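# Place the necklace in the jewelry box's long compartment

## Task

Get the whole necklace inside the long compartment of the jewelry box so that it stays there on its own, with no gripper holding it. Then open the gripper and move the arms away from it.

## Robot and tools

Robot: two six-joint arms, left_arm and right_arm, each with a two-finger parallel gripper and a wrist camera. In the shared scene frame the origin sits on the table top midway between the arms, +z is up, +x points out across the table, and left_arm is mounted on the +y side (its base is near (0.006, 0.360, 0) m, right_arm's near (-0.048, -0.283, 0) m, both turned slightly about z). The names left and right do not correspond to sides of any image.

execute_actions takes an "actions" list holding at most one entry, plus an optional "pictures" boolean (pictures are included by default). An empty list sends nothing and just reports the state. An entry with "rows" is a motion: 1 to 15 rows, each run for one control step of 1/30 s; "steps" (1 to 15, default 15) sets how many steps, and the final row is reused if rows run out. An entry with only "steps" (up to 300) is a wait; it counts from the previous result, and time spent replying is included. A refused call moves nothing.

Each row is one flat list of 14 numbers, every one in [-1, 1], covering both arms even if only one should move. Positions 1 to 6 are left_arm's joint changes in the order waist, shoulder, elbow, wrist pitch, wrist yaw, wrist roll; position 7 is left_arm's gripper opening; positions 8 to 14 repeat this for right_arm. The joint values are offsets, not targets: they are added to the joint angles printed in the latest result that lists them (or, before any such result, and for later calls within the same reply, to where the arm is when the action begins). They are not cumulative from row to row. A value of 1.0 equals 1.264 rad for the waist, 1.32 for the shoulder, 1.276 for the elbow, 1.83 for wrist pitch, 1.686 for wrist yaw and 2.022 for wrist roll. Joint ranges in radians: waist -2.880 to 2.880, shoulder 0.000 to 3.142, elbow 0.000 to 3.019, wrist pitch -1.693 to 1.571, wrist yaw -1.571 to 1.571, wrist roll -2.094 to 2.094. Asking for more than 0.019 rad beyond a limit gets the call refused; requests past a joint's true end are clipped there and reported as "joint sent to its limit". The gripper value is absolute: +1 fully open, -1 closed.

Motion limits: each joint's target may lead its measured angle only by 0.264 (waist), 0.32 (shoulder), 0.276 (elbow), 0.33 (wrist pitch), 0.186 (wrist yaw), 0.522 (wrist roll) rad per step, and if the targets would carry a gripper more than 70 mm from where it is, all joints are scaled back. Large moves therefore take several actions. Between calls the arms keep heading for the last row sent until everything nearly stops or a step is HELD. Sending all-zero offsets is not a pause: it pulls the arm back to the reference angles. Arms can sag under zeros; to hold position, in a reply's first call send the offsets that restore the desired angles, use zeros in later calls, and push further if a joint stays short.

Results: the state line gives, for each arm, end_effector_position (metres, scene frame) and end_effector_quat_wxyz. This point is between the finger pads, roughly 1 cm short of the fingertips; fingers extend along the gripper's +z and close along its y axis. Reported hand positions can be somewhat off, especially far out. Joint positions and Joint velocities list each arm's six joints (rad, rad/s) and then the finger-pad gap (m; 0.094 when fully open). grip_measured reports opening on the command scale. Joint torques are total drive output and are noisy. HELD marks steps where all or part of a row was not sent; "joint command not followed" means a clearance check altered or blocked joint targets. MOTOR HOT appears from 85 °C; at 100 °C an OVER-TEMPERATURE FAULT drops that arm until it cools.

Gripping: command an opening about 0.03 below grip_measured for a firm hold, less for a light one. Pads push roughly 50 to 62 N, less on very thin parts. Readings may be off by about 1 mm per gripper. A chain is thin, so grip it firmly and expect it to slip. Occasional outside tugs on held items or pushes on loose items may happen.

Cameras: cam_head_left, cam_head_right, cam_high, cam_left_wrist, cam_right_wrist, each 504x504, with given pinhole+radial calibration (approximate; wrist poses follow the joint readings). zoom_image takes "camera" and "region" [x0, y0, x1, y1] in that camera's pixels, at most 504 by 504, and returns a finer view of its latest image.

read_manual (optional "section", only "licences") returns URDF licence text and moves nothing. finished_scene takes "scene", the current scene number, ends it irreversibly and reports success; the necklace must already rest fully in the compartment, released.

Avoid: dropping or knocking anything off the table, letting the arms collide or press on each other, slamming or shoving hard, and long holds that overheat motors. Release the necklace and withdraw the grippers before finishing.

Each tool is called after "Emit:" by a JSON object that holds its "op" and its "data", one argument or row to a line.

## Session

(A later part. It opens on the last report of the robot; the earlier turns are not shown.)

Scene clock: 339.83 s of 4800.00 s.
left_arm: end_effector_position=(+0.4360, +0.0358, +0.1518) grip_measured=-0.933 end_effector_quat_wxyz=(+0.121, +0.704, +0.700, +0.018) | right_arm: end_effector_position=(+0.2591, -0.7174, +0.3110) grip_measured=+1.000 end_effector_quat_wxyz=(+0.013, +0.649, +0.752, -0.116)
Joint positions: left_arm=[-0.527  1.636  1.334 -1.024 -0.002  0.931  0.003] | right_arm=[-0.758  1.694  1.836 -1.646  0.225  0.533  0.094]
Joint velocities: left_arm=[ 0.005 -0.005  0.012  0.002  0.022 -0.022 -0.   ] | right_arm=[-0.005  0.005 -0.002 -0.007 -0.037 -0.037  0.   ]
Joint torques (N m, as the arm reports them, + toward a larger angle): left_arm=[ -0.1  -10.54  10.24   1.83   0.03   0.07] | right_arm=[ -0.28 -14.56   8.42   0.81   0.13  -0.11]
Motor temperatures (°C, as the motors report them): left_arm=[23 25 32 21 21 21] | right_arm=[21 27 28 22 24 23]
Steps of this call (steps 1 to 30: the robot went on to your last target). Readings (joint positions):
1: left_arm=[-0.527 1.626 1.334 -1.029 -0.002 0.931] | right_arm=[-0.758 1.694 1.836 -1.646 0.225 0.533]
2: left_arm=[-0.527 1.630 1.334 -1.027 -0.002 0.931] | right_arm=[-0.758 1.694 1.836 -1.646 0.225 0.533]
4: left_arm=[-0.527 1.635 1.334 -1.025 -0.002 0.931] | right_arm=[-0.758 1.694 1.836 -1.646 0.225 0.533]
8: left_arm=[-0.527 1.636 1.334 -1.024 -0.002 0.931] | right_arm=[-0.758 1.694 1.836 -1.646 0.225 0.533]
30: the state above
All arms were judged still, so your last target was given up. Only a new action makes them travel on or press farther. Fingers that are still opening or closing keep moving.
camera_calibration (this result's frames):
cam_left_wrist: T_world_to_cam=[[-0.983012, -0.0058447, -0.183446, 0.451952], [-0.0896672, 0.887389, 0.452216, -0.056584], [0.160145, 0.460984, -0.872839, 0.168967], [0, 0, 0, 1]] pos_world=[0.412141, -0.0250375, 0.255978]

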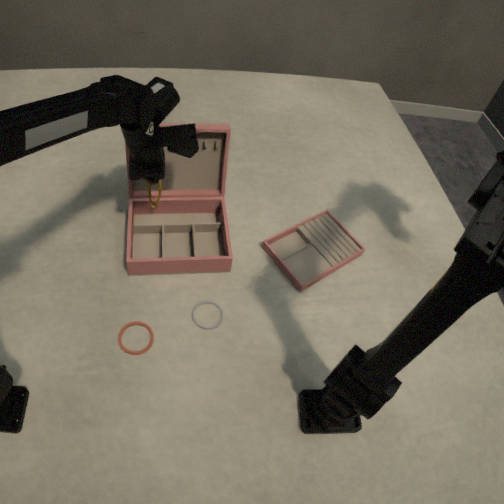

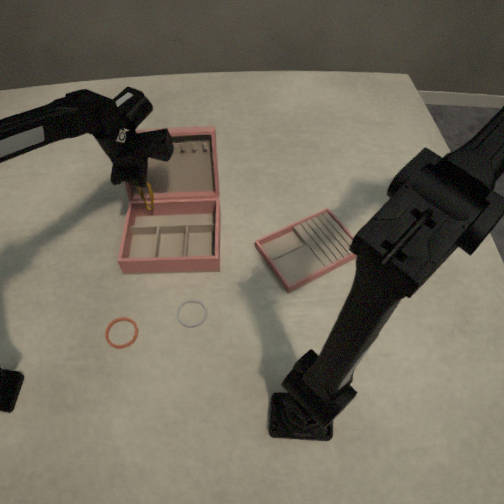

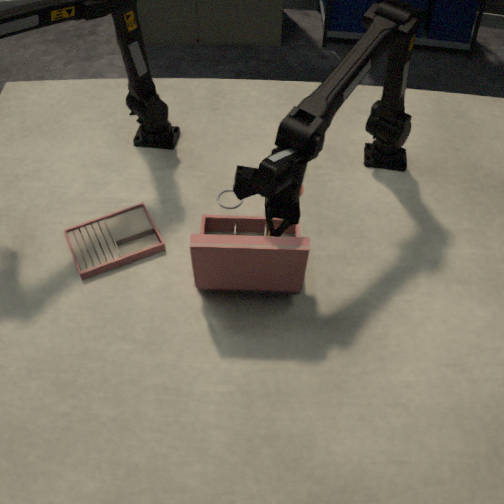

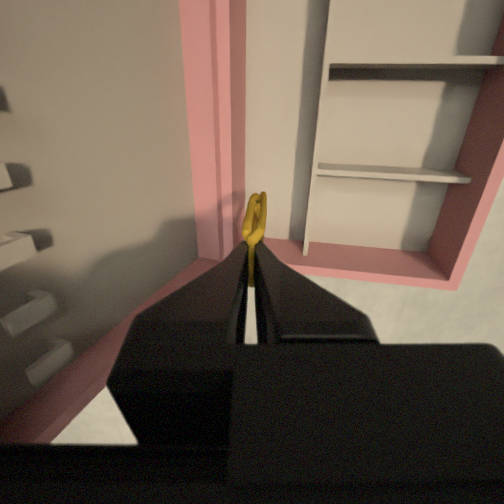

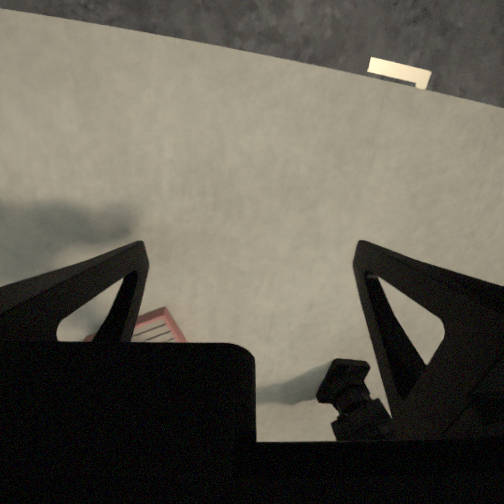

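Emit:
{"op": "execute_actions", "data": {
  "actions": [
    {"rows": [[0,0.015,0.015,0.009,0,0,-0.96,0,0,0,0,0,0,1],[0,0.02,0.006,0.013,0,0,-0.96,0,0,0,0,0,0,1],[0,0.024,0,0.018,0,0,-0.96,0,0,0,0,0,0,1],[0,0.027,-0.005,0.024,0,0,-0.96,0,0,0,0,0,0,1],[0,0.03,-0.009,0.03,0,0,-0.96,0,0,0,0,0,0,1],[0,0.033,-0.014,0.036,0,0,-0.96,0,0,0,0,0,0,1],[0,0.036,-0.018,0.042,0,0,-0.96,0,0,0,0,0,0,1],[0,0.039,-0.022,0.048,0,0,-0.96,0,0,0,0,0,0,1],[0,0.043,-0.027,0.054,0,0,-0.96,0,0,0,0,0,0,1],[0,0.046,-0.031,0.06,0,0,-0.96,0,0,0,0,0,0,1],[0,0.049,-0.035,0.066,0,0,-0.96,0,0,0,0,0,0,1],[0,0.052,-0.04,0.072,0,0,-0.96,0,0,0,0,0,0,1],[0,0.055,-0.044,0.077,0,0,-0.96,0,0,0,0,0,0,1],[0,0.058,-0.047,0.081,0,0,-0.96,0,0,0,0,0,0,1],[0,0.06,-0.05,0.085,0,0,-0.96,0,0,0,0,0,0,1]], "steps": 15}
  ],
  "pictures": false
}}

Emit:
{"op": "execute_actions", "data": {
  "actions": [
    {"steps": 20}
  ]
}}

Scene clock: 358.07 s of 4800.00 s.
left_arm: end_effector_position=(+0.4430, +0.0306, +0.1119) grip_measured=-0.933 end_effector_quat_wxyz=(+0.130, +0.703, +0.699, +0.020) | right_arm: end_effector_position=(+0.2591, -0.7174, +0.3110) grip_measured=+1.000 end_effector_quat_wxyz=(+0.013, +0.649, +0.752, -0.116)
Joint positions: left_arm=[-0.527  1.683  1.279 -0.903 -0.002  0.931  0.003] | right_arm=[-0.758  1.694  1.836 -1.646  0.225  0.533  0.094]
Joint velocities: left_arm=[ 0.005  0.171 -0.173  0.247 -0.051  0.007 -0.001] | right_arm=[-0.005 -0.024  0.007  0.012 -0.022 -0.007  0.   ]
Joint torques (N m, as the arm reports them, + toward a larger angle): left_arm=[ -0.46 -11.3    7.58   1.97   0.03   0.07] | right_arm=[ -0.25 -14.55   8.41   0.81   0.14  -0.11]
Motor temperatures (°C, as the motors report them): left_arm=[23 26 31 21 21 21] | right_arm=[21 27 28 22 24 23]
Steps of this call (steps 1 to 532: nothing new was sent; steps 533 to 547: all 15 steps of this action). Readings (joint positions):
533: left_arm=[-0.527 1.636 1.334 -1.024 -0.002 0.931] | right_arm=[-0.758 1.694 1.836 -1.646 0.225 0.533]
534: left_arm=[-0.527 1.636 1.334 -1.023 -0.002 0.931] | right_arm=[-0.758 1.694 1.836 -1.646 0.225 0.533]
536: left_arm=[-0.527 1.637 1.334 -1.014 -0.002 0.931] | right_arm=[-0.758 1.694 1.836 -1.646 0.225 0.533]
540: left_arm=[-0.527 1.644 1.321 -0.974 -0.002 0.931] | right_arm=[-0.758 1.694 1.836 -1.646 0.225 0.533]
547: the state above

Scene clock: 358.73 s of 4800.00 s.
left_arm: end_effector_position=(+0.4413, +0.0318, +0.0964) grip_measured=-0.933 end_effector_quat_wxyz=(+0.122, +0.704, +0.700, +0.018) | right_arm: end_effector_position=(+0.2591, -0.7174, +0.3110) grip_measured=+1.000 end_effector_quat_wxyz=(+0.013, +0.649, +0.752, -0.116)
Joint positions: left_arm=[-0.527  1.703  1.265 -0.886 -0.002  0.931  0.003] | right_arm=[-0.758  1.694  1.836 -1.646  0.225  0.533  0.094]
Joint velocities: left_arm=[ 0.005 -0.005 -0.007 -0.017  0.051 -0.037  0.001] | right_arm=[ 0.005 -0.005  0.002 -0.007  0.051  0.007  0.   ]
Joint torques (N m, as the arm reports them, + toward a larger angle): left_arm=[ -0.38 -11.01   7.57   1.68   0.03   0.06] | right_arm=[ -0.32 -14.43   8.4    0.83   0.14  -0.11]
Motor temperatures (°C, as the motors report them): left_arm=[23 26 31 21 21 21] | right_arm=[21 27 28 22 24 23]
Steps of this call (steps 1 to 20: the robot went on to your last target). Readings (joint positions):
1: left_arm=[-0.527 1.689 1.274 -0.896 -0.002 0.931] | right_arm=[-0.758 1.694 1.836 -1.646 0.225 0.533]
2: left_arm=[-0.527 1.694 1.270 -0.893 -0.002 0.931] | right_arm=[-0.758 1.694 1.836 -1.646 0.225 0.533]
4: left_arm=[-0.527 1.701 1.266 -0.890 -0.002 0.931] | right_arm=[-0.758 1.694 1.836 -1.646 0.225 0.533]
8: left_arm=[-0.527 1.703 1.265 -0.887 -0.002 0.931] | right_arm=[-0.758 1.694 1.836 -1.646 0.225 0.533]
20: the state above
camera_calibration (this result's frames):
cam_left_wrist: T_world_to_cam=[[-0.982732, -0.00605614, -0.184937, 0.447001], [-0.0903551, 0.887908, 0.45106, -0.0270938], [0.161475, 0.459981, -0.873123, 0.121049], [0, 0, 0, 1]] pos_world=[0.417288, -0.0289162, 0.200578]

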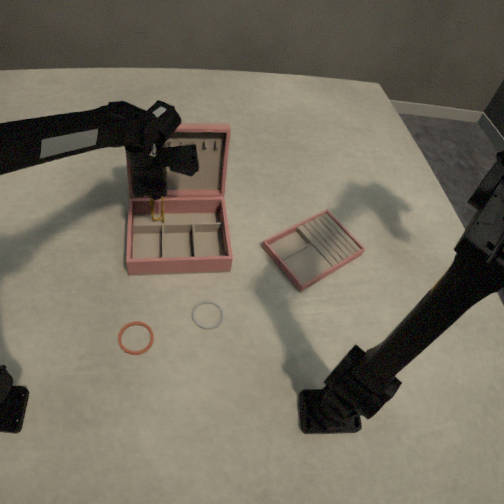

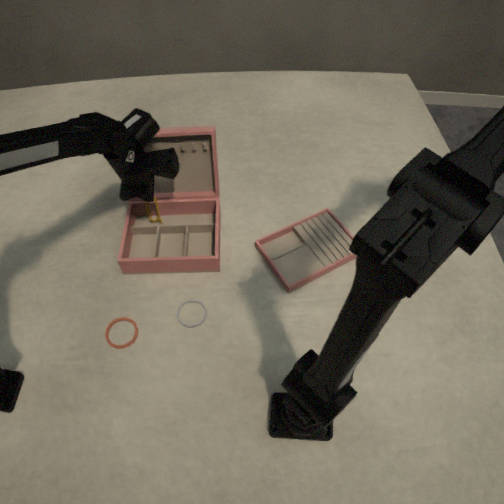

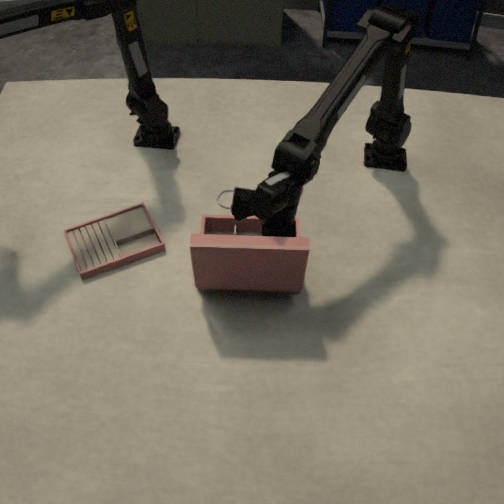

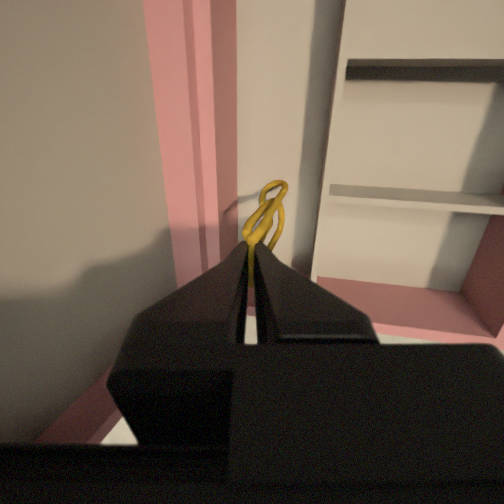

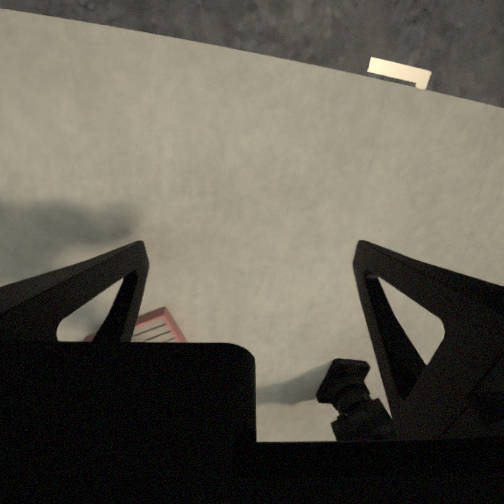

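Emit:
{"op": "execute_actions", "data": {
  "actions": [
    {"rows": [[-0.006,0.012,0.02,0.009,0,-0.006,-0.96,0,0,0,0,0,0,1],[-0.01,0.018,0.03,0.011,0,-0.008,-0.96,0,0,0,0,0,0,1],[-0.013,0.023,0.035,0.013,0,-0.01,-0.96,0,0,0,0,0,0,1],[-0.016,0.027,0.037,0.015,0,-0.012,-0.96,0,0,0,0,0,0,1],[-0.019,0.031,0.039,0.017,0,-0.014,-0.96,0,0,0,0,0,0,1],[-0.022,0.035,0.041,0.019,0,-0.016,-0.96,0,0,0,0,0,0,1],[-0.025,0.039,0.043,0.021,0,-0.018,-0.96,0,0,0,0,0,0,1],[-0.028,0.043,0.044,0.023,0,-0.02,-0.96,0,0,0,0,0,0,1],[-0.031,0.047,0.046,0.025,0,-0.021,-0.96,0,0,0,0,0,0,1],[-0.034,0.051,0.047,0.027,0,-0.023,-0.96,0,0,0,0,0,0,1],[-0.037,0.055,0.049,0.029,0,-0.024,-0.96,0,0,0,0,0,0,1],[-0.039,0.059,0.05,0.031,0,-0.026,-0.96,0,0,0,0,0,0,1],[-0.041,0.062,0.052,0.033,0,-0.027,-0.96,0,0,0,0,0,0,1],[-0.042,0.065,0.053,0.035,0,-0.028,-0.96,0,0,0,0,0,0,1],[-0.042,0.067,0.054,0.037,0,-0.028,-0.96,0,0,0,0,0,0,1]], "steps": 15}
  ],
  "pictures": false
}}

Emit:
{"op": "execute_actions", "data": {
  "actions": [
    {"steps": 15}
  ]
}}

Scene clock: 389.07 s of 4800.00 s.
left_arm: end_effector_position=(+0.4355, +0.0029, +0.0741) grip_measured=-0.933 end_effector_quat_wxyz=(+0.122, +0.708, +0.695, +0.013) | right_arm: end_effector_position=(+0.2591, -0.7174, +0.3110) grip_measured=+1.000 end_effector_quat_wxyz=(+0.013, +0.649, +0.752, -0.116)
Joint positions: left_arm=[-0.575  1.761  1.279 -0.843 -0.002  0.896  0.003] | right_arm=[-0.758  1.694  1.836 -1.646  0.225  0.533  0.094]
Joint velocities: left_arm=[-0.112  0.161  0.017  0.125 -0.095 -0.022  0.   ] | right_arm=[-0.015 -0.024 -0.022  0.002 -0.022 -0.051  0.   ]
Joint torques (N m, as the arm reports them, + toward a larger angle): left_arm=[ -0.86 -11.62  10.5    1.98   0.03  -0.12] | right_arm=[ -0.33 -14.48   8.42   0.8    0.13  -0.11]
Motor temperatures (°C, as the motors report them): left_arm=[23 26 29 21 21 21] | right_arm=[21 27 28 22 24 23]
Steps of this call (steps 1 to 15: the robot went on to your last target; steps 16 to 500: nothing new was sent; then 13.17 s passed at rest; steps 501 to 515: all 15 steps of this action). Readings (joint positions):
501: left_arm=[-0.527 1.703 1.265 -0.886 -0.002 0.931] | right_arm=[-0.758 1.694 1.836 -1.646 0.225 0.533]
502: left_arm=[-0.527 1.703 1.265 -0.886 -0.002 0.931] | right_arm=[-0.758 1.694 1.836 -1.646 0.225 0.533]
504: left_arm=[-0.530 1.704 1.265 -0.882 -0.002 0.928] | right_arm=[-0.758 1.694 1.836 -1.646 0.225 0.533]
508: left_arm=[-0.542 1.716 1.268 -0.869 -0.002 0.916] | right_arm=[-0.758 1.694 1.836 -1.646 0.225 0.533]
515: the state above

Scene clock: 389.57 s of 4800.00 s.
left_arm: end_effector_position=(+0.4354, -0.0007, +0.0688) grip_measured=-0.933 end_effector_quat_wxyz=(+0.120, +0.707, +0.697, +0.012) | right_arm: end_effector_position=(+0.2591, -0.7174, +0.3110) grip_measured=+1.000 end_effector_quat_wxyz=(+0.013, +0.649, +0.752, -0.116)
Joint positions: left_arm=[-0.58   1.774  1.283 -0.837 -0.002  0.887  0.003] | right_arm=[-0.758  1.694  1.836 -1.646  0.225  0.533  0.094]
Joint velocities: left_arm=[-0.015  0.005  0.007  0.002  0.037  0.007 -0.   ] | right_arm=[ 0.005 -0.005 -0.012  0.002  0.007 -0.007  0.   ]
Joint torques (N m, as the arm reports them, + toward a larger angle): left_arm=[ -0.85 -11.77  10.29   1.83   0.02  -0.11] | right_arm=[ -0.25 -14.5    8.37   0.79   0.13  -0.12]
Motor temperatures (°C, as the motors report them): left_arm=[23 26 29 21 21 21] | right_arm=[21 27 28 22 24 23]
Steps of this call (steps 1 to 15: the robot went on to your last target). Readings (joint positions):
1: left_arm=[-0.578 1.766 1.280 -0.840 -0.002 0.894] | right_arm=[-0.758 1.694 1.836 -1.646 0.225 0.533]
2: left_arm=[-0.579 1.770 1.280 -0.838 -0.002 0.892] | right_arm=[-0.758 1.694 1.836 -1.646 0.225 0.533]
4: left_arm=[-0.580 1.774 1.280 -0.837 -0.002 0.890] | right_arm=[-0.758 1.694 1.836 -1.646 0.225 0.533]
8: left_arm=[-0.580 1.774 1.281 -0.837 -0.002 0.888] | right_arm=[-0.758 1.694 1.836 -1.646 0.225 0.533]
15: the state above
camera_calibration (this result's frames):
cam_left_wrist: T_world_to_cam=[[-0.984489, 0.00202451, -0.175434, 0.436074], [-0.0777173, 0.891444, 0.446415, 0.00852373], [0.157294, 0.453125, -0.87746, 0.114996], [0, 0, 0, 1]] pos_world=[0.411884, -0.0605889, 0.173602]

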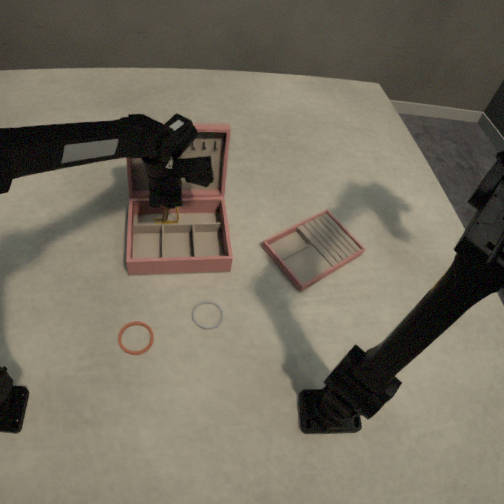

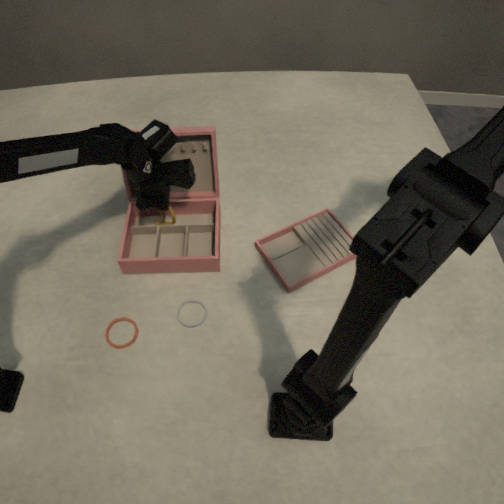

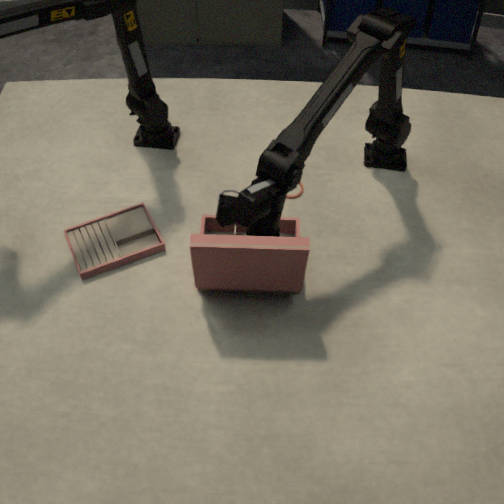

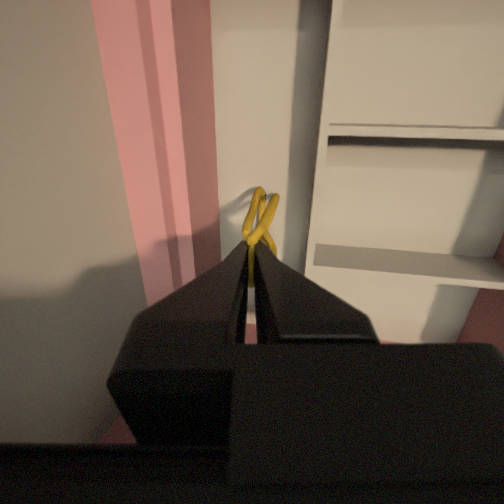

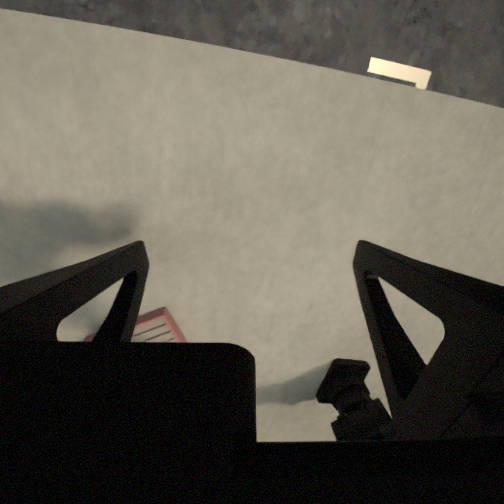

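Emit:
{"op": "execute_actions", "data": {
  "actions": [
    {"rows": [[-0.004,0.016,0.041,0.011,0,-0.007,-0.96,0,0,0,0,0,0,1],[-0.006,0.022,0.043,0.013,0,-0.008,-0.96,0,0,0,0,0,0,1],[-0.008,0.027,0.045,0.015,0,-0.01,-0.96,0,0,0,0,0,0,1],[-0.01,0.032,0.047,0.018,0,-0.011,-0.96,0,0,0,0,0,0,1],[-0.012,0.037,0.049,0.02,0,-0.013,-0.96,0,0,0,0,0,0,1],[-0.014,0.042,0.051,0.023,0,-0.014,-0.96,0,0,0,0,0,0,1],[-0.016,0.047,0.053,0.025,0,-0.016,-0.96,0,0,0,0,0,0,1],[-0.018,0.052,0.055,0.028,0,-0.017,-0.96,0,0,0,0,0,0,1],[-0.02,0.057,0.057,0.03,0,-0.019,-0.96,0,0,0,0,0,0,1],[-0.022,0.062,0.059,0.033,0,-0.02,-0.96,0,0,0,0,0,0,1],[-0.023,0.067,0.06,0.035,0,-0.022,-0.96,0,0,0,0,0,0,1],[-0.024,0.071,0.061,0.038,0,-0.023,-0.96,0,0,0,0,0,0,1],[-0.025,0.075,0.062,0.04,0,-0.024,-0.96,0,0,0,0,0,0,1],[-0.025,0.078,0.063,0.042,0,-0.025,-0.96,0,0,0,0,0,0,1],[-0.025,0.081,0.064,0.043,0,-0.025,-0.96,0,0,0,0,0,0,1]], "steps": 15}
  ],
  "pictures": false
}}

Emit:
{"op": "execute_actions", "data": {
  "actions": [
    {"steps": 15}
  ]
}}

Scene clock: 402.60 s of 4800.00 s.
left_arm: end_effector_position=(+0.4417, -0.0257, +0.0448) grip_measured=-0.933 end_effector_quat_wxyz=(+0.128, +0.705, +0.698, +0.009) | right_arm: end_effector_position=(+0.2591, -0.7174, +0.3110) grip_measured=+1.000 end_effector_quat_wxyz=(+0.013, +0.649, +0.752, -0.116)
Joint positions: left_arm=[-0.606  1.846  1.313 -0.781 -0.002  0.856  0.003] | right_arm=[-0.758  1.694  1.836 -1.646  0.225  0.533  0.094]
Joint velocities: left_arm=[-0.063  0.181  0.007  0.081 -0.022 -0.051  0.   ] | right_arm=[-0.005 -0.005 -0.022 -0.017 -0.081 -0.007  0.   ]
Joint torques (N m, as the arm reports them, + toward a larger angle): left_arm=[ -0.83 -11.98  10.27   1.79   0.03  -0.1 ] | right_arm=[ -0.31 -14.46   8.41   0.8    0.13  -0.12]
Motor temperatures (°C, as the motors report them): left_arm=[23 26 31 21 21 21] | right_arm=[21 27 28 22 24 23]
Steps of this call (steps 1 to 15: the robot went on to your last target; steps 16 to 150: nothing new was sent; then 7.53 s passed at rest; steps 151 to 165: all 15 steps of this action). Readings (joint positions):
151: left_arm=[-0.580 1.774 1.283 -0.837 -0.002 0.886] | right_arm=[-0.758 1.694 1.836 -1.646 0.225 0.533]
152: left_arm=[-0.580 1.774 1.283 -0.835 -0.002 0.886] | right_arm=[-0.758 1.694 1.836 -1.646 0.225 0.533]
154: left_arm=[-0.580 1.776 1.285 -0.830 -0.002 0.883] | right_arm=[-0.758 1.694 1.836 -1.646 0.225 0.533]
158: left_arm=[-0.586 1.796 1.300 -0.813 -0.002 0.874] | right_arm=[-0.758 1.694 1.836 -1.646 0.225 0.533]
165: the state above

Scene clock: 403.10 s of 4800.00 s.
left_arm: end_effector_position=(+0.4409, -0.0273, +0.0356) grip_measured=-0.933 end_effector_quat_wxyz=(+0.123, +0.703, +0.700, +0.008) | right_arm: end_effector_position=(+0.2591, -0.7174, +0.3110) grip_measured=+1.000 end_effector_quat_wxyz=(+0.013, +0.649, +0.752, -0.116)
Joint positions: left_arm=[-0.609  1.864  1.315 -0.776 -0.002  0.848  0.003] | right_arm=[-0.758  1.694  1.836 -1.646  0.225  0.533  0.094]
Joint velocities: left_arm=[-0.005 -0.024 -0.017  0.002 -0.051 -0.007 -0.   ] | right_arm=[ 0.005  0.005  0.002 -0.012 -0.022 -0.066  0.   ]
Joint torques (N m, as the arm reports them, + toward a larger angle): left_arm=[ -0.74 -12.75  10.04   1.81   0.03  -0.09] | right_arm=[ -0.35 -14.52   8.4    0.78   0.14  -0.11]
Motor temperatures (°C, as the motors report them): left_arm=[23 26 31 21 21 21] | right_arm=[21 27 28 22 24 23]
Steps of this call (steps 1 to 15: the robot went on to your last target). Readings (joint positions):
1: left_arm=[-0.608 1.852 1.313 -0.779 -0.002 0.855] | right_arm=[-0.758 1.694 1.836 -1.646 0.225 0.533]
2: left_arm=[-0.608 1.857 1.313 -0.777 -0.002 0.853] | right_arm=[-0.758 1.694 1.836 -1.646 0.225 0.533]
4: left_arm=[-0.609 1.863 1.313 -0.777 -0.002 0.851] | right_arm=[-0.758 1.694 1.836 -1.646 0.225 0.533]
8: left_arm=[-0.609 1.864 1.314 -0.776 -0.002 0.849] | right_arm=[-0.758 1.694 1.836 -1.646 0.225 0.533]
15: the state above
camera_calibration (this result's frames):
cam_left_wrist: T_world_to_cam=[[-0.985014, -0.00790703, -0.172292, 0.435502], [-0.0838136, 0.895011, 0.438098, 0.0505474], [0.150739, 0.445973, -0.882262, 0.0999489], [0, 0, 0, 1]] pos_world=[0.418146, -0.0863714, 0.14107]

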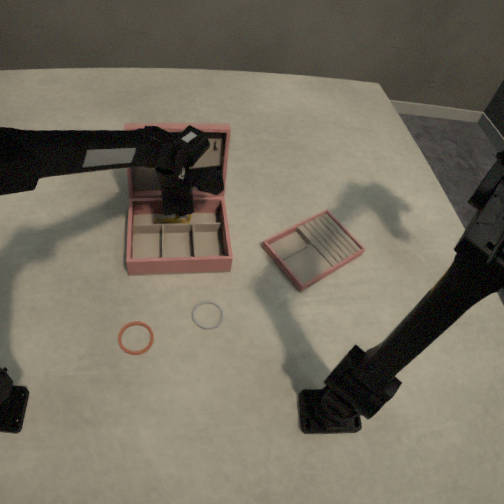

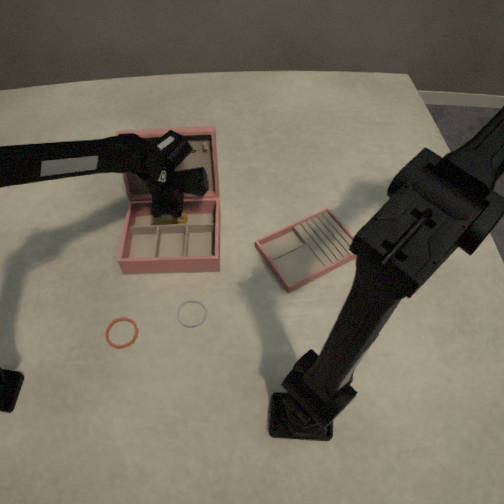

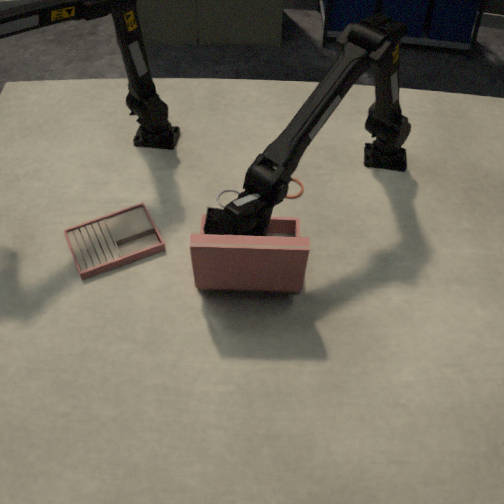

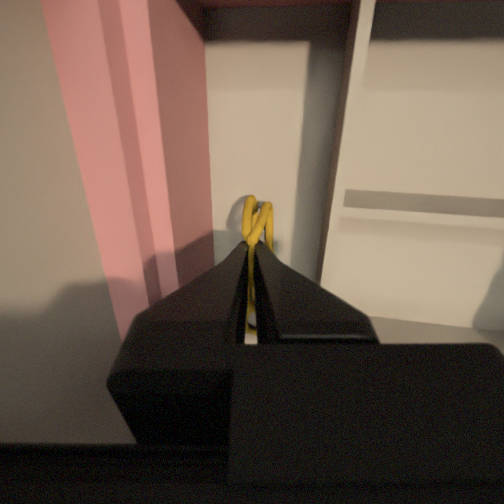

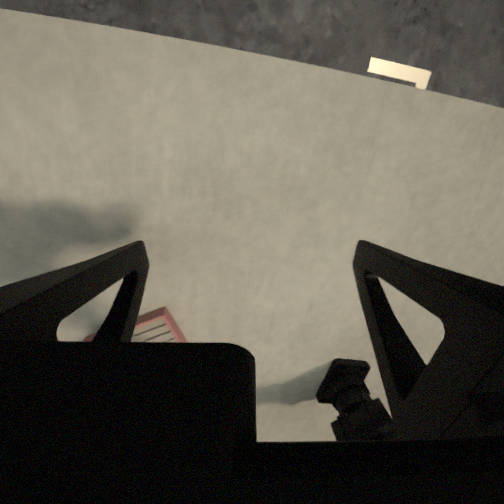

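Emit:
{"op": "execute_actions", "data": {
  "actions": [
    {"rows": [[0,0.018,0.03,0.005,0,0,-0.96,0,0,0,0,0,0,1],[0,0.024,0.03,0.005,0,0,-0.96,0,0,0,0,0,0,1],[0,0.028,0.03,0.005,0,0,-0.96,0,0,0,0,0,0,1],[0,0.03,0.03,0.005,0,0,-0.96,0,0,0,0,0,0,1],[0,0.032,0.03,0.005,0,0,-0.96,0,0,0,0,0,0,1],[0,0.032,0.03,0.005,0,0,-0.96,0,0,0,0,0,0,1],[0,0.032,0.03,0.005,0,0,-0.96,0,0,0,0,0,0,1],[0,0.032,0.03,0.005,0,0,-0.96,0,0,0,0,0,0,1],[0,0.032,0.03,0.005,0,0,-0.96,0,0,0,0,0,0,1],[0,0.032,0.03,0.005,0,0,-0.92,0,0,0,0,0,0,1],[0,0.032,0.03,0.005,0,0,-0.87,0,0,0,0,0,0,1],[0,0.032,0.03,0.005,0,0,-0.81,0,0,0,0,0,0,1],[0,0.032,0.03,0.005,0,0,-0.75,0,0,0,0,0,0,1]], "steps": 15}
  ]
}}

Scene clock: 410.77 s of 4800.00 s.
left_arm: end_effector_position=(+0.4396, -0.0261, +0.0260) grip_measured=-0.754 end_effector_quat_wxyz=(+0.114, +0.704, +0.701, +0.008) | right_arm: end_effector_position=(+0.2591, -0.7174, +0.3110) grip_measured=+1.000 end_effector_quat_wxyz=(+0.013, +0.649, +0.752, -0.116)
Joint positions: left_arm=[-0.609  1.881  1.315 -0.776 -0.002  0.848  0.012] | right_arm=[-0.758  1.694  1.836 -1.646  0.225  0.533  0.094]
Joint velocities: left_arm=[ 0.015 -0.005 -0.017 -0.007  0.037  0.007  0.002] | right_arm=[-0.005 -0.015 -0.012  0.007 -0.022 -0.037  0.   ]
Joint torques (N m, as the arm reports them, + toward a larger angle): left_arm=[ -0.42 -12.82   9.32   1.46   0.02   0.07] | right_arm=[ -0.23 -14.52   8.43   0.82   0.14  -0.11]
Motor temperatures (°C, as the motors report them): left_arm=[23 26 31 21 21 21] | right_arm=[21 27 28 22 24 23]
Steps of this call (steps 1 to 15: the robot went on to your last target; steps 16 to 90: nothing new was sent; then 4.17 s passed at rest; steps 91 to 105: all 15 steps of this action). Readings (joint positions):
91: left_arm=[-0.609 1.864 1.315 -0.776 -0.002 0.848] | right_arm=[-0.758 1.694 1.836 -1.646 0.225 0.533]
92: left_arm=[-0.609 1.865 1.315 -0.776 -0.002 0.848] | right_arm=[-0.758 1.694 1.836 -1.646 0.225 0.533]
94: left_arm=[-0.609 1.866 1.315 -0.776 -0.002 0.848] | right_arm=[-0.758 1.694 1.836 -1.646 0.225 0.533]
98: left_arm=[-0.609 1.874 1.315 -0.776 -0.002 0.848] | right_arm=[-0.758 1.694 1.836 -1.646 0.225 0.533]
105: the state above
camera_calibration (this result's frames):
cam_left_wrist: T_world_to_cam=[[-0.98715, -0.00638908, -0.159672, 0.433247], [-0.0784295, 0.889947, 0.449271, 0.0508387], [0.139229, 0.45602, -0.879011, 0.0963989], [0, 0, 0, 1]] pos_world=[0.418245, -0.0864355, 0.131073]

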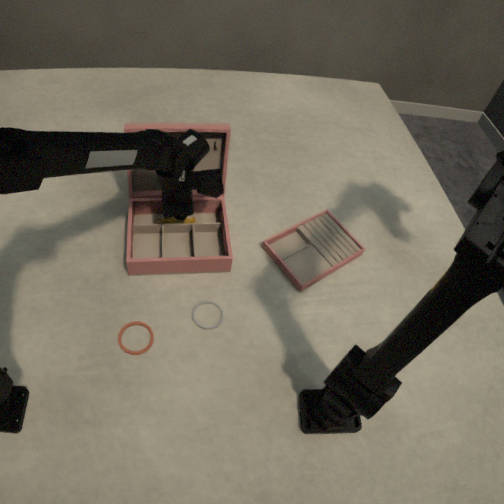

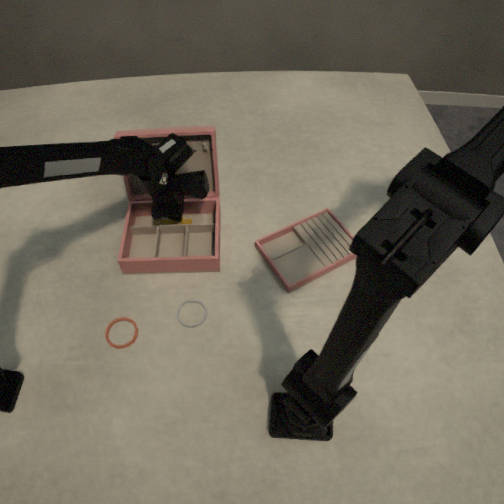

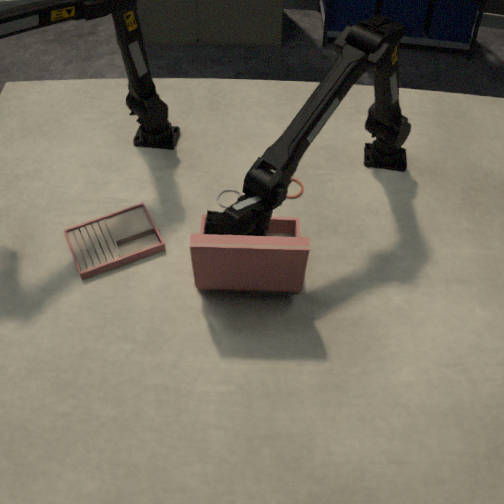

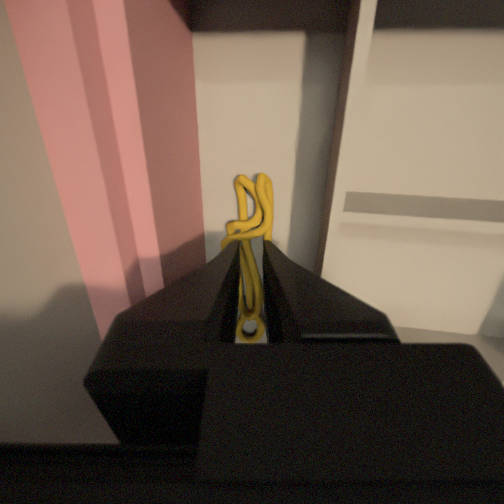

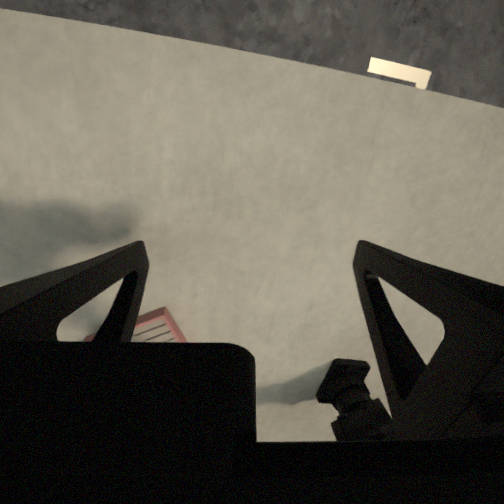

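Emit:
{"op": "execute_actions", "data": {
  "actions": [
    {"rows": [[0,-0.015,0.03,0,0,0,-0.75,0,0,0,0,0,0,1],[0,-0.028,0.03,0,0,0,-0.75,0,0,0,0,0,0,1],[0,-0.04,0.03,0,0,0,-0.75,0,0,0,0,0,0,1],[0,-0.052,0.03,-0.004,0,0,-0.75,0,0,0,0,0,0,1],[0,-0.066,0.03,-0.01,0,0,-0.75,0,0,0,0,0,0,1],[0,-0.082,0.03,-0.017,0,0,-0.75,0,0,0,0,0,0,1],[0,-0.1,0.03,-0.025,0,0,-0.75,0,0,0,0,0,0,1],[0,-0.118,0.03,-0.035,0,0,-0.75,0,0,0,0,0,0,1],[0,-0.136,0.03,-0.046,0,0,-0.75,0,0,0,0,0,0,1],[0,-0.154,0.03,-0.058,0,0,-0.75,0,0,0,0,0,0,1],[0,-0.172,0.03,-0.07,0,0,-0.75,0,0,0,0,0,0,1],[0,-0.19,0.03,-0.083,0,0,-0.75,0,0,0,0,0,0,1],[0,-0.206,0.03,-0.096,0,0,-0.75,0,0,0,0,0,0,1],[0,-0.22,0.03,-0.11,0,0,-0.75,0,0,0,0,0,0,1],[0,-0.23,0.03,-0.125,0,0,-0.75,0,0,0,0,0,0,1]], "steps": 15}
  ],
  "pictures": false
}}

Emit:
{"op": "execute_actions", "data": {
  "actions": [
    {"steps": 12}
  ]
}}

Scene clock: 425.67 s of 4800.00 s.
left_arm: end_effector_position=(+0.4203, -0.0090, +0.1384) grip_measured=-0.753 end_effector_quat_wxyz=(+0.149, +0.701, +0.698, +0.010) | right_arm: end_effector_position=(+0.2591, -0.7174, +0.3110) grip_measured=+1.000 end_effector_quat_wxyz=(+0.013, +0.649, +0.752, -0.116)
Joint positions: left_arm=[-0.609  1.658  1.315 -0.929 -0.002  0.848  0.012] | right_arm=[-0.758  1.694  1.836 -1.646  0.225  0.533  0.094]
Joint velocities: left_arm=[ 0.015 -0.884 -0.007 -0.847 -0.022  0.007 -0.   ] | right_arm=[ 0.005 -0.005  0.002 -0.022  0.022 -0.037  0.   ]
Joint torques (N m, as the arm reports them, + toward a larger angle): left_arm=[ -0.45 -13.56  10.06   0.61   0.03   0.04] | right_arm=[ -0.32 -14.48   8.42   0.78   0.13  -0.12]
Motor temperatures (°C, as the motors report them): left_arm=[23 26 31 21 21 21] | right_arm=[21 27 28 22 24 23]
Steps of this call (steps 1 to 15: the robot went on to your last target; steps 16 to 90: nothing new was sent; then 11.40 s passed at rest; steps 91 to 105: all 15 steps of this action). Readings (joint positions):
91: left_arm=[-0.609 1.881 1.315 -0.776 -0.002 0.848] | right_arm=[-0.758 1.694 1.836 -1.646 0.225 0.533]
92: left_arm=[-0.609 1.881 1.315 -0.776 -0.002 0.848] | right_arm=[-0.758 1.694 1.836 -1.646 0.225 0.533]
94: left_arm=[-0.609 1.876 1.315 -0.776 -0.002 0.848] | right_arm=[-0.758 1.694 1.836 -1.646 0.225 0.533]
98: left_arm=[-0.609 1.834 1.315 -0.798 -0.002 0.848] | right_arm=[-0.758 1.694 1.836 -1.646 0.225 0.533]
105: the state above

Scene clock: 426.07 s of 4800.00 s.
left_arm: end_effector_position=(+0.4091, +0.0010, +0.1932) grip_measured=-0.753 end_effector_quat_wxyz=(+0.175, +0.698, +0.695, +0.011) | right_arm: end_effector_position=(+0.2591, -0.7174, +0.3110) grip_measured=+1.000 end_effector_quat_wxyz=(+0.013, +0.649, +0.752, -0.116)
Joint positions: left_arm=[-0.609  1.553  1.325 -0.991 -0.002  0.848  0.012] | right_arm=[-0.758  1.694  1.836 -1.646  0.225  0.533  0.094]
Joint velocities: left_arm=[-0.015  0.054 -0.002  0.007 -0.007  0.022 -0.001] | right_arm=[ 0.005 -0.005  0.012  0.002  0.007 -0.066  0.   ]
Joint torques (N m, as the arm reports them, + toward a larger angle): left_arm=[-0.49 -9.51  9.78  0.57  0.02  0.06] | right_arm=[ -0.23 -14.52   8.41   0.8    0.12  -0.11]
Motor temperatures (°C, as the motors report them): left_arm=[23 26 31 21 21 21] | right_arm=[21 27 28 22 24 23]
Steps of this call (steps 1 to 12: the robot went on to your last target). Readings (joint positions):
1: left_arm=[-0.609 1.629 1.315 -0.953 -0.002 0.848] | right_arm=[-0.758 1.694 1.836 -1.646 0.225 0.533]
2: left_arm=[-0.609 1.602 1.315 -0.970 -0.002 0.848] | right_arm=[-0.758 1.694 1.836 -1.646 0.225 0.533]
4: left_arm=[-0.609 1.562 1.318 -0.983 -0.002 0.848] | right_arm=[-0.758 1.694 1.836 -1.646 0.225 0.533]
8: left_arm=[-0.609 1.544 1.325 -0.988 -0.002 0.848] | right_arm=[-0.758 1.694 1.836 -1.646 0.225 0.533]
12: the state above
camera_calibration (this result's frames):
cam_left_wrist: T_world_to_cam=[[-0.968413, -0.0230713, -0.248283, 0.439509], [-0.115883, 0.923293, 0.366199, -0.0194738], [0.22079, 0.383403, -0.896802, 0.205382], [0, 0, 0, 1]] pos_world=[0.378023, -0.050624, 0.300441]

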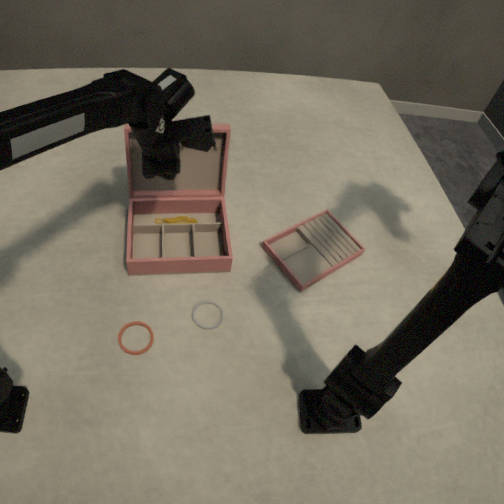

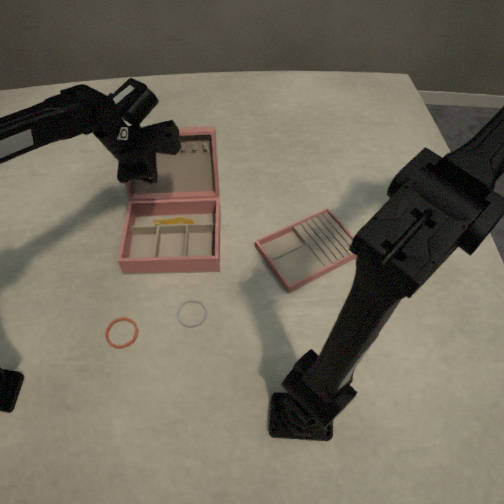

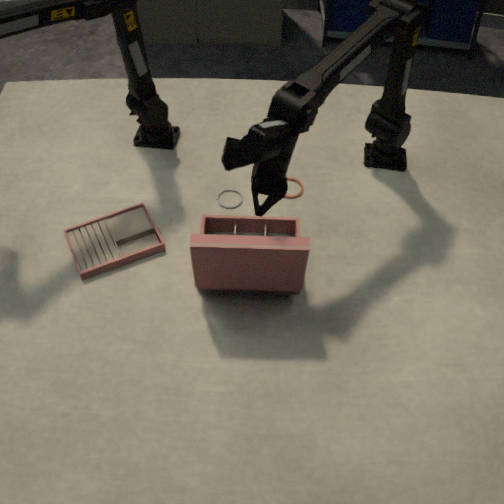

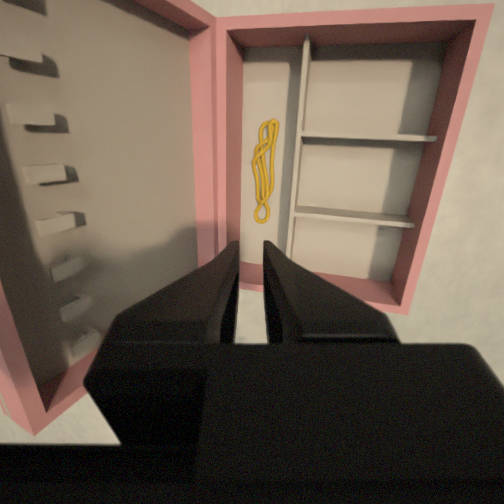

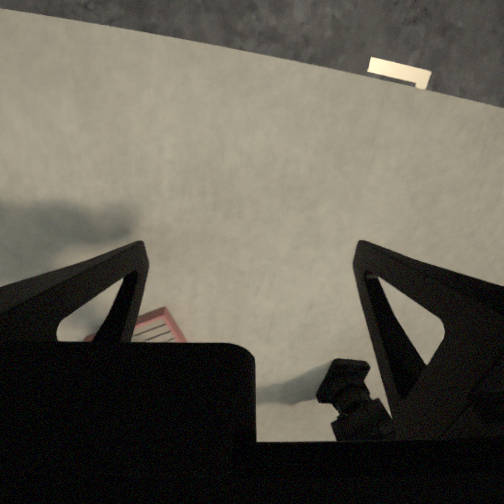

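The necklace is in. Retracting the arm clear.

Emit:
{"op": "execute_actions", "data": {
  "actions": [
    {"rows": [[0,-0.03,0,0,0,0,-0.75,0,0,0,0,0,0,1],[0,-0.06,-0.02,0,0,0,-0.75,0,0,0,0,0,0,1],[0,-0.09,-0.045,0,0,0,-0.75,0,0,0,0,0,0,1],[0,-0.12,-0.07,0,0,0,-0.75,0,0,0,0,0,0,1],[0.01,-0.15,-0.095,0,0,0,-0.75,0,0,0,0,0,0,1],[0.03,-0.18,-0.12,0,0,0,-0.75,0,0,0,0,0,0,1],[0.05,-0.21,-0.145,0,0,0,-0.75,0,0,0,0,0,0,1],[0.08,-0.24,-0.17,0,0,0,-0.75,0,0,0,0,0,0,1],[0.11,-0.27,-0.195,0,0,0,-0.75,0,0,0,0,0,0,1],[0.14,-0.3,-0.22,0,0,0,-0.75,0,0,0,0,0,0,1],[0.17,-0.33,-0.245,0,0,0,-0.75,0,0,0,0,0,0,1],[0.2,-0.35,-0.27,0,0,0,-0.75,0,0,0,0,0,0,1],[0.23,-0.37,-0.29,0,0,0,-0.75,0,0,0,0,0,0,1],[0.26,-0.38,-0.3,0,0,0,-0.75,0,0,0,0,0,0,1],[0.28,-0.38,-0.3,0,0,0,-0.75,0,0,0,0,0,0,1]], "steps": 15}
  ],
  "pictures": false
}}

Emit:
{"op": "execute_actions", "data": {
  "actions": [
    {"steps": 15}
  ],
  "pictures": false
}}

Emit:
{"op": "finished_scene", "data": {
  "scene": 1
}}

Scene clock: 435.77 s of 4800.00 s.
left_arm: end_effector_position=(+0.3619, +0.1971, +0.2465) grip_measured=-0.753 end_effector_quat_wxyz=(+0.242, +0.577, +0.778, +0.052) | right_arm: end_effector_position=(+0.2591, -0.7174, +0.3110) grip_measured=+1.000 end_effector_quat_wxyz=(+0.013, +0.649, +0.752, -0.116)
Joint positions: left_arm=[-0.31   1.051  0.971 -0.99  -0.001  0.848  0.012] | right_arm=[-0.758  1.694  1.836 -1.646  0.225  0.533  0.094]
Joint velocities: left_arm=[ 1.402 -0.894 -0.52   0.022 -0.095 -0.081 -0.001] | right_arm=[-0.005  0.005  0.002 -0.007 -0.037  0.022  0.   ]
Joint torques (N m, as the arm reports them, + toward a larger angle): left_arm=[-2.83 -0.3   8.34  1.34  0.04  0.04] | right_arm=[ -0.39 -14.46   8.4    0.83   0.13  -0.11]
Motor temperatures (°C, as the motors report them): left_arm=[23 26 32 21 21 21] | right_arm=[21 28 28 22 24 23]
Steps of this call (steps 1 to 30: the robot went on to your last target; steps 31 to 90: nothing new was sent; then 6.20 s passed at rest; steps 91 to 105: all 15 steps of this action). Readings (joint positions):
91: left_arm=[-0.609 1.555 1.325 -0.991 -0.002 0.848] | right_arm=[-0.758 1.694 1.836 -1.646 0.225 0.533]
92: left_arm=[-0.609 1.551 1.321 -0.991 -0.002 0.848] | right_arm=[-0.758 1.694 1.836 -1.646 0.225 0.533]
94: left_arm=[-0.609 1.520 1.288 -0.990 -0.002 0.848] | right_arm=[-0.758 1.694 1.836 -1.646 0.225 0.533]
98: left_arm=[-0.589 1.367 1.155 -0.990 -0.001 0.848] | right_arm=[-0.758 1.694 1.836 -1.646 0.225 0.533]
105: the state above

Scene clock: 436.27 s of 4800.00 s.
left_arm: end_effector_position=(+0.3627, +0.2216, +0.2360) grip_measured=-0.753 end_effector_quat_wxyz=(+0.232, +0.555, +0.797, +0.058) | right_arm: end_effector_position=(+0.2591, -0.7174, +0.3110) grip_measured=+1.000 end_effector_quat_wxyz=(+0.013, +0.649, +0.752, -0.116)
Joint positions: left_arm=[-0.252  1.039  0.941 -0.99  -0.004  0.848  0.012] | right_arm=[-0.758  1.694  1.836 -1.646  0.225  0.533  0.094]
Joint velocities: left_arm=[-0.005 -0.015 -0.007  0.002 -0.007  0.007 -0.001] | right_arm=[-0.015 -0.005 -0.017 -0.007 -0.007 -0.066  0.   ]
Joint torques (N m, as the arm reports them, + toward a larger angle): left_arm=[-0.82 -2.5   8.34  1.47  0.08  0.05] | right_arm=[ -0.29 -14.49   8.4    0.82   0.13  -0.11]
Motor temperatures (°C, as the motors report them): left_arm=[23 26 32 21 21 21] | right_arm=[21 28 28 22 24 23]
Steps of this call (steps 1 to 15: the robot went on to your last target). Readings (joint positions):
1: left_arm=[-0.269 1.027 0.957 -0.990 -0.004 0.848] | right_arm=[-0.758 1.694 1.836 -1.646 0.225 0.533]
2: left_arm=[-0.240 1.015 0.950 -0.990 -0.005 0.848] | right_arm=[-0.758 1.694 1.836 -1.646 0.225 0.533]
4: left_arm=[-0.222 1.013 0.948 -0.990 -0.006 0.848] | right_arm=[-0.758 1.694 1.836 -1.646 0.225 0.533]
8: left_arm=[-0.245 1.032 0.946 -0.990 -0.004 0.848] | right_arm=[-0.758 1.694 1.836 -1.646 0.225 0.533]
15: the state above

The scene is finished: the task was done.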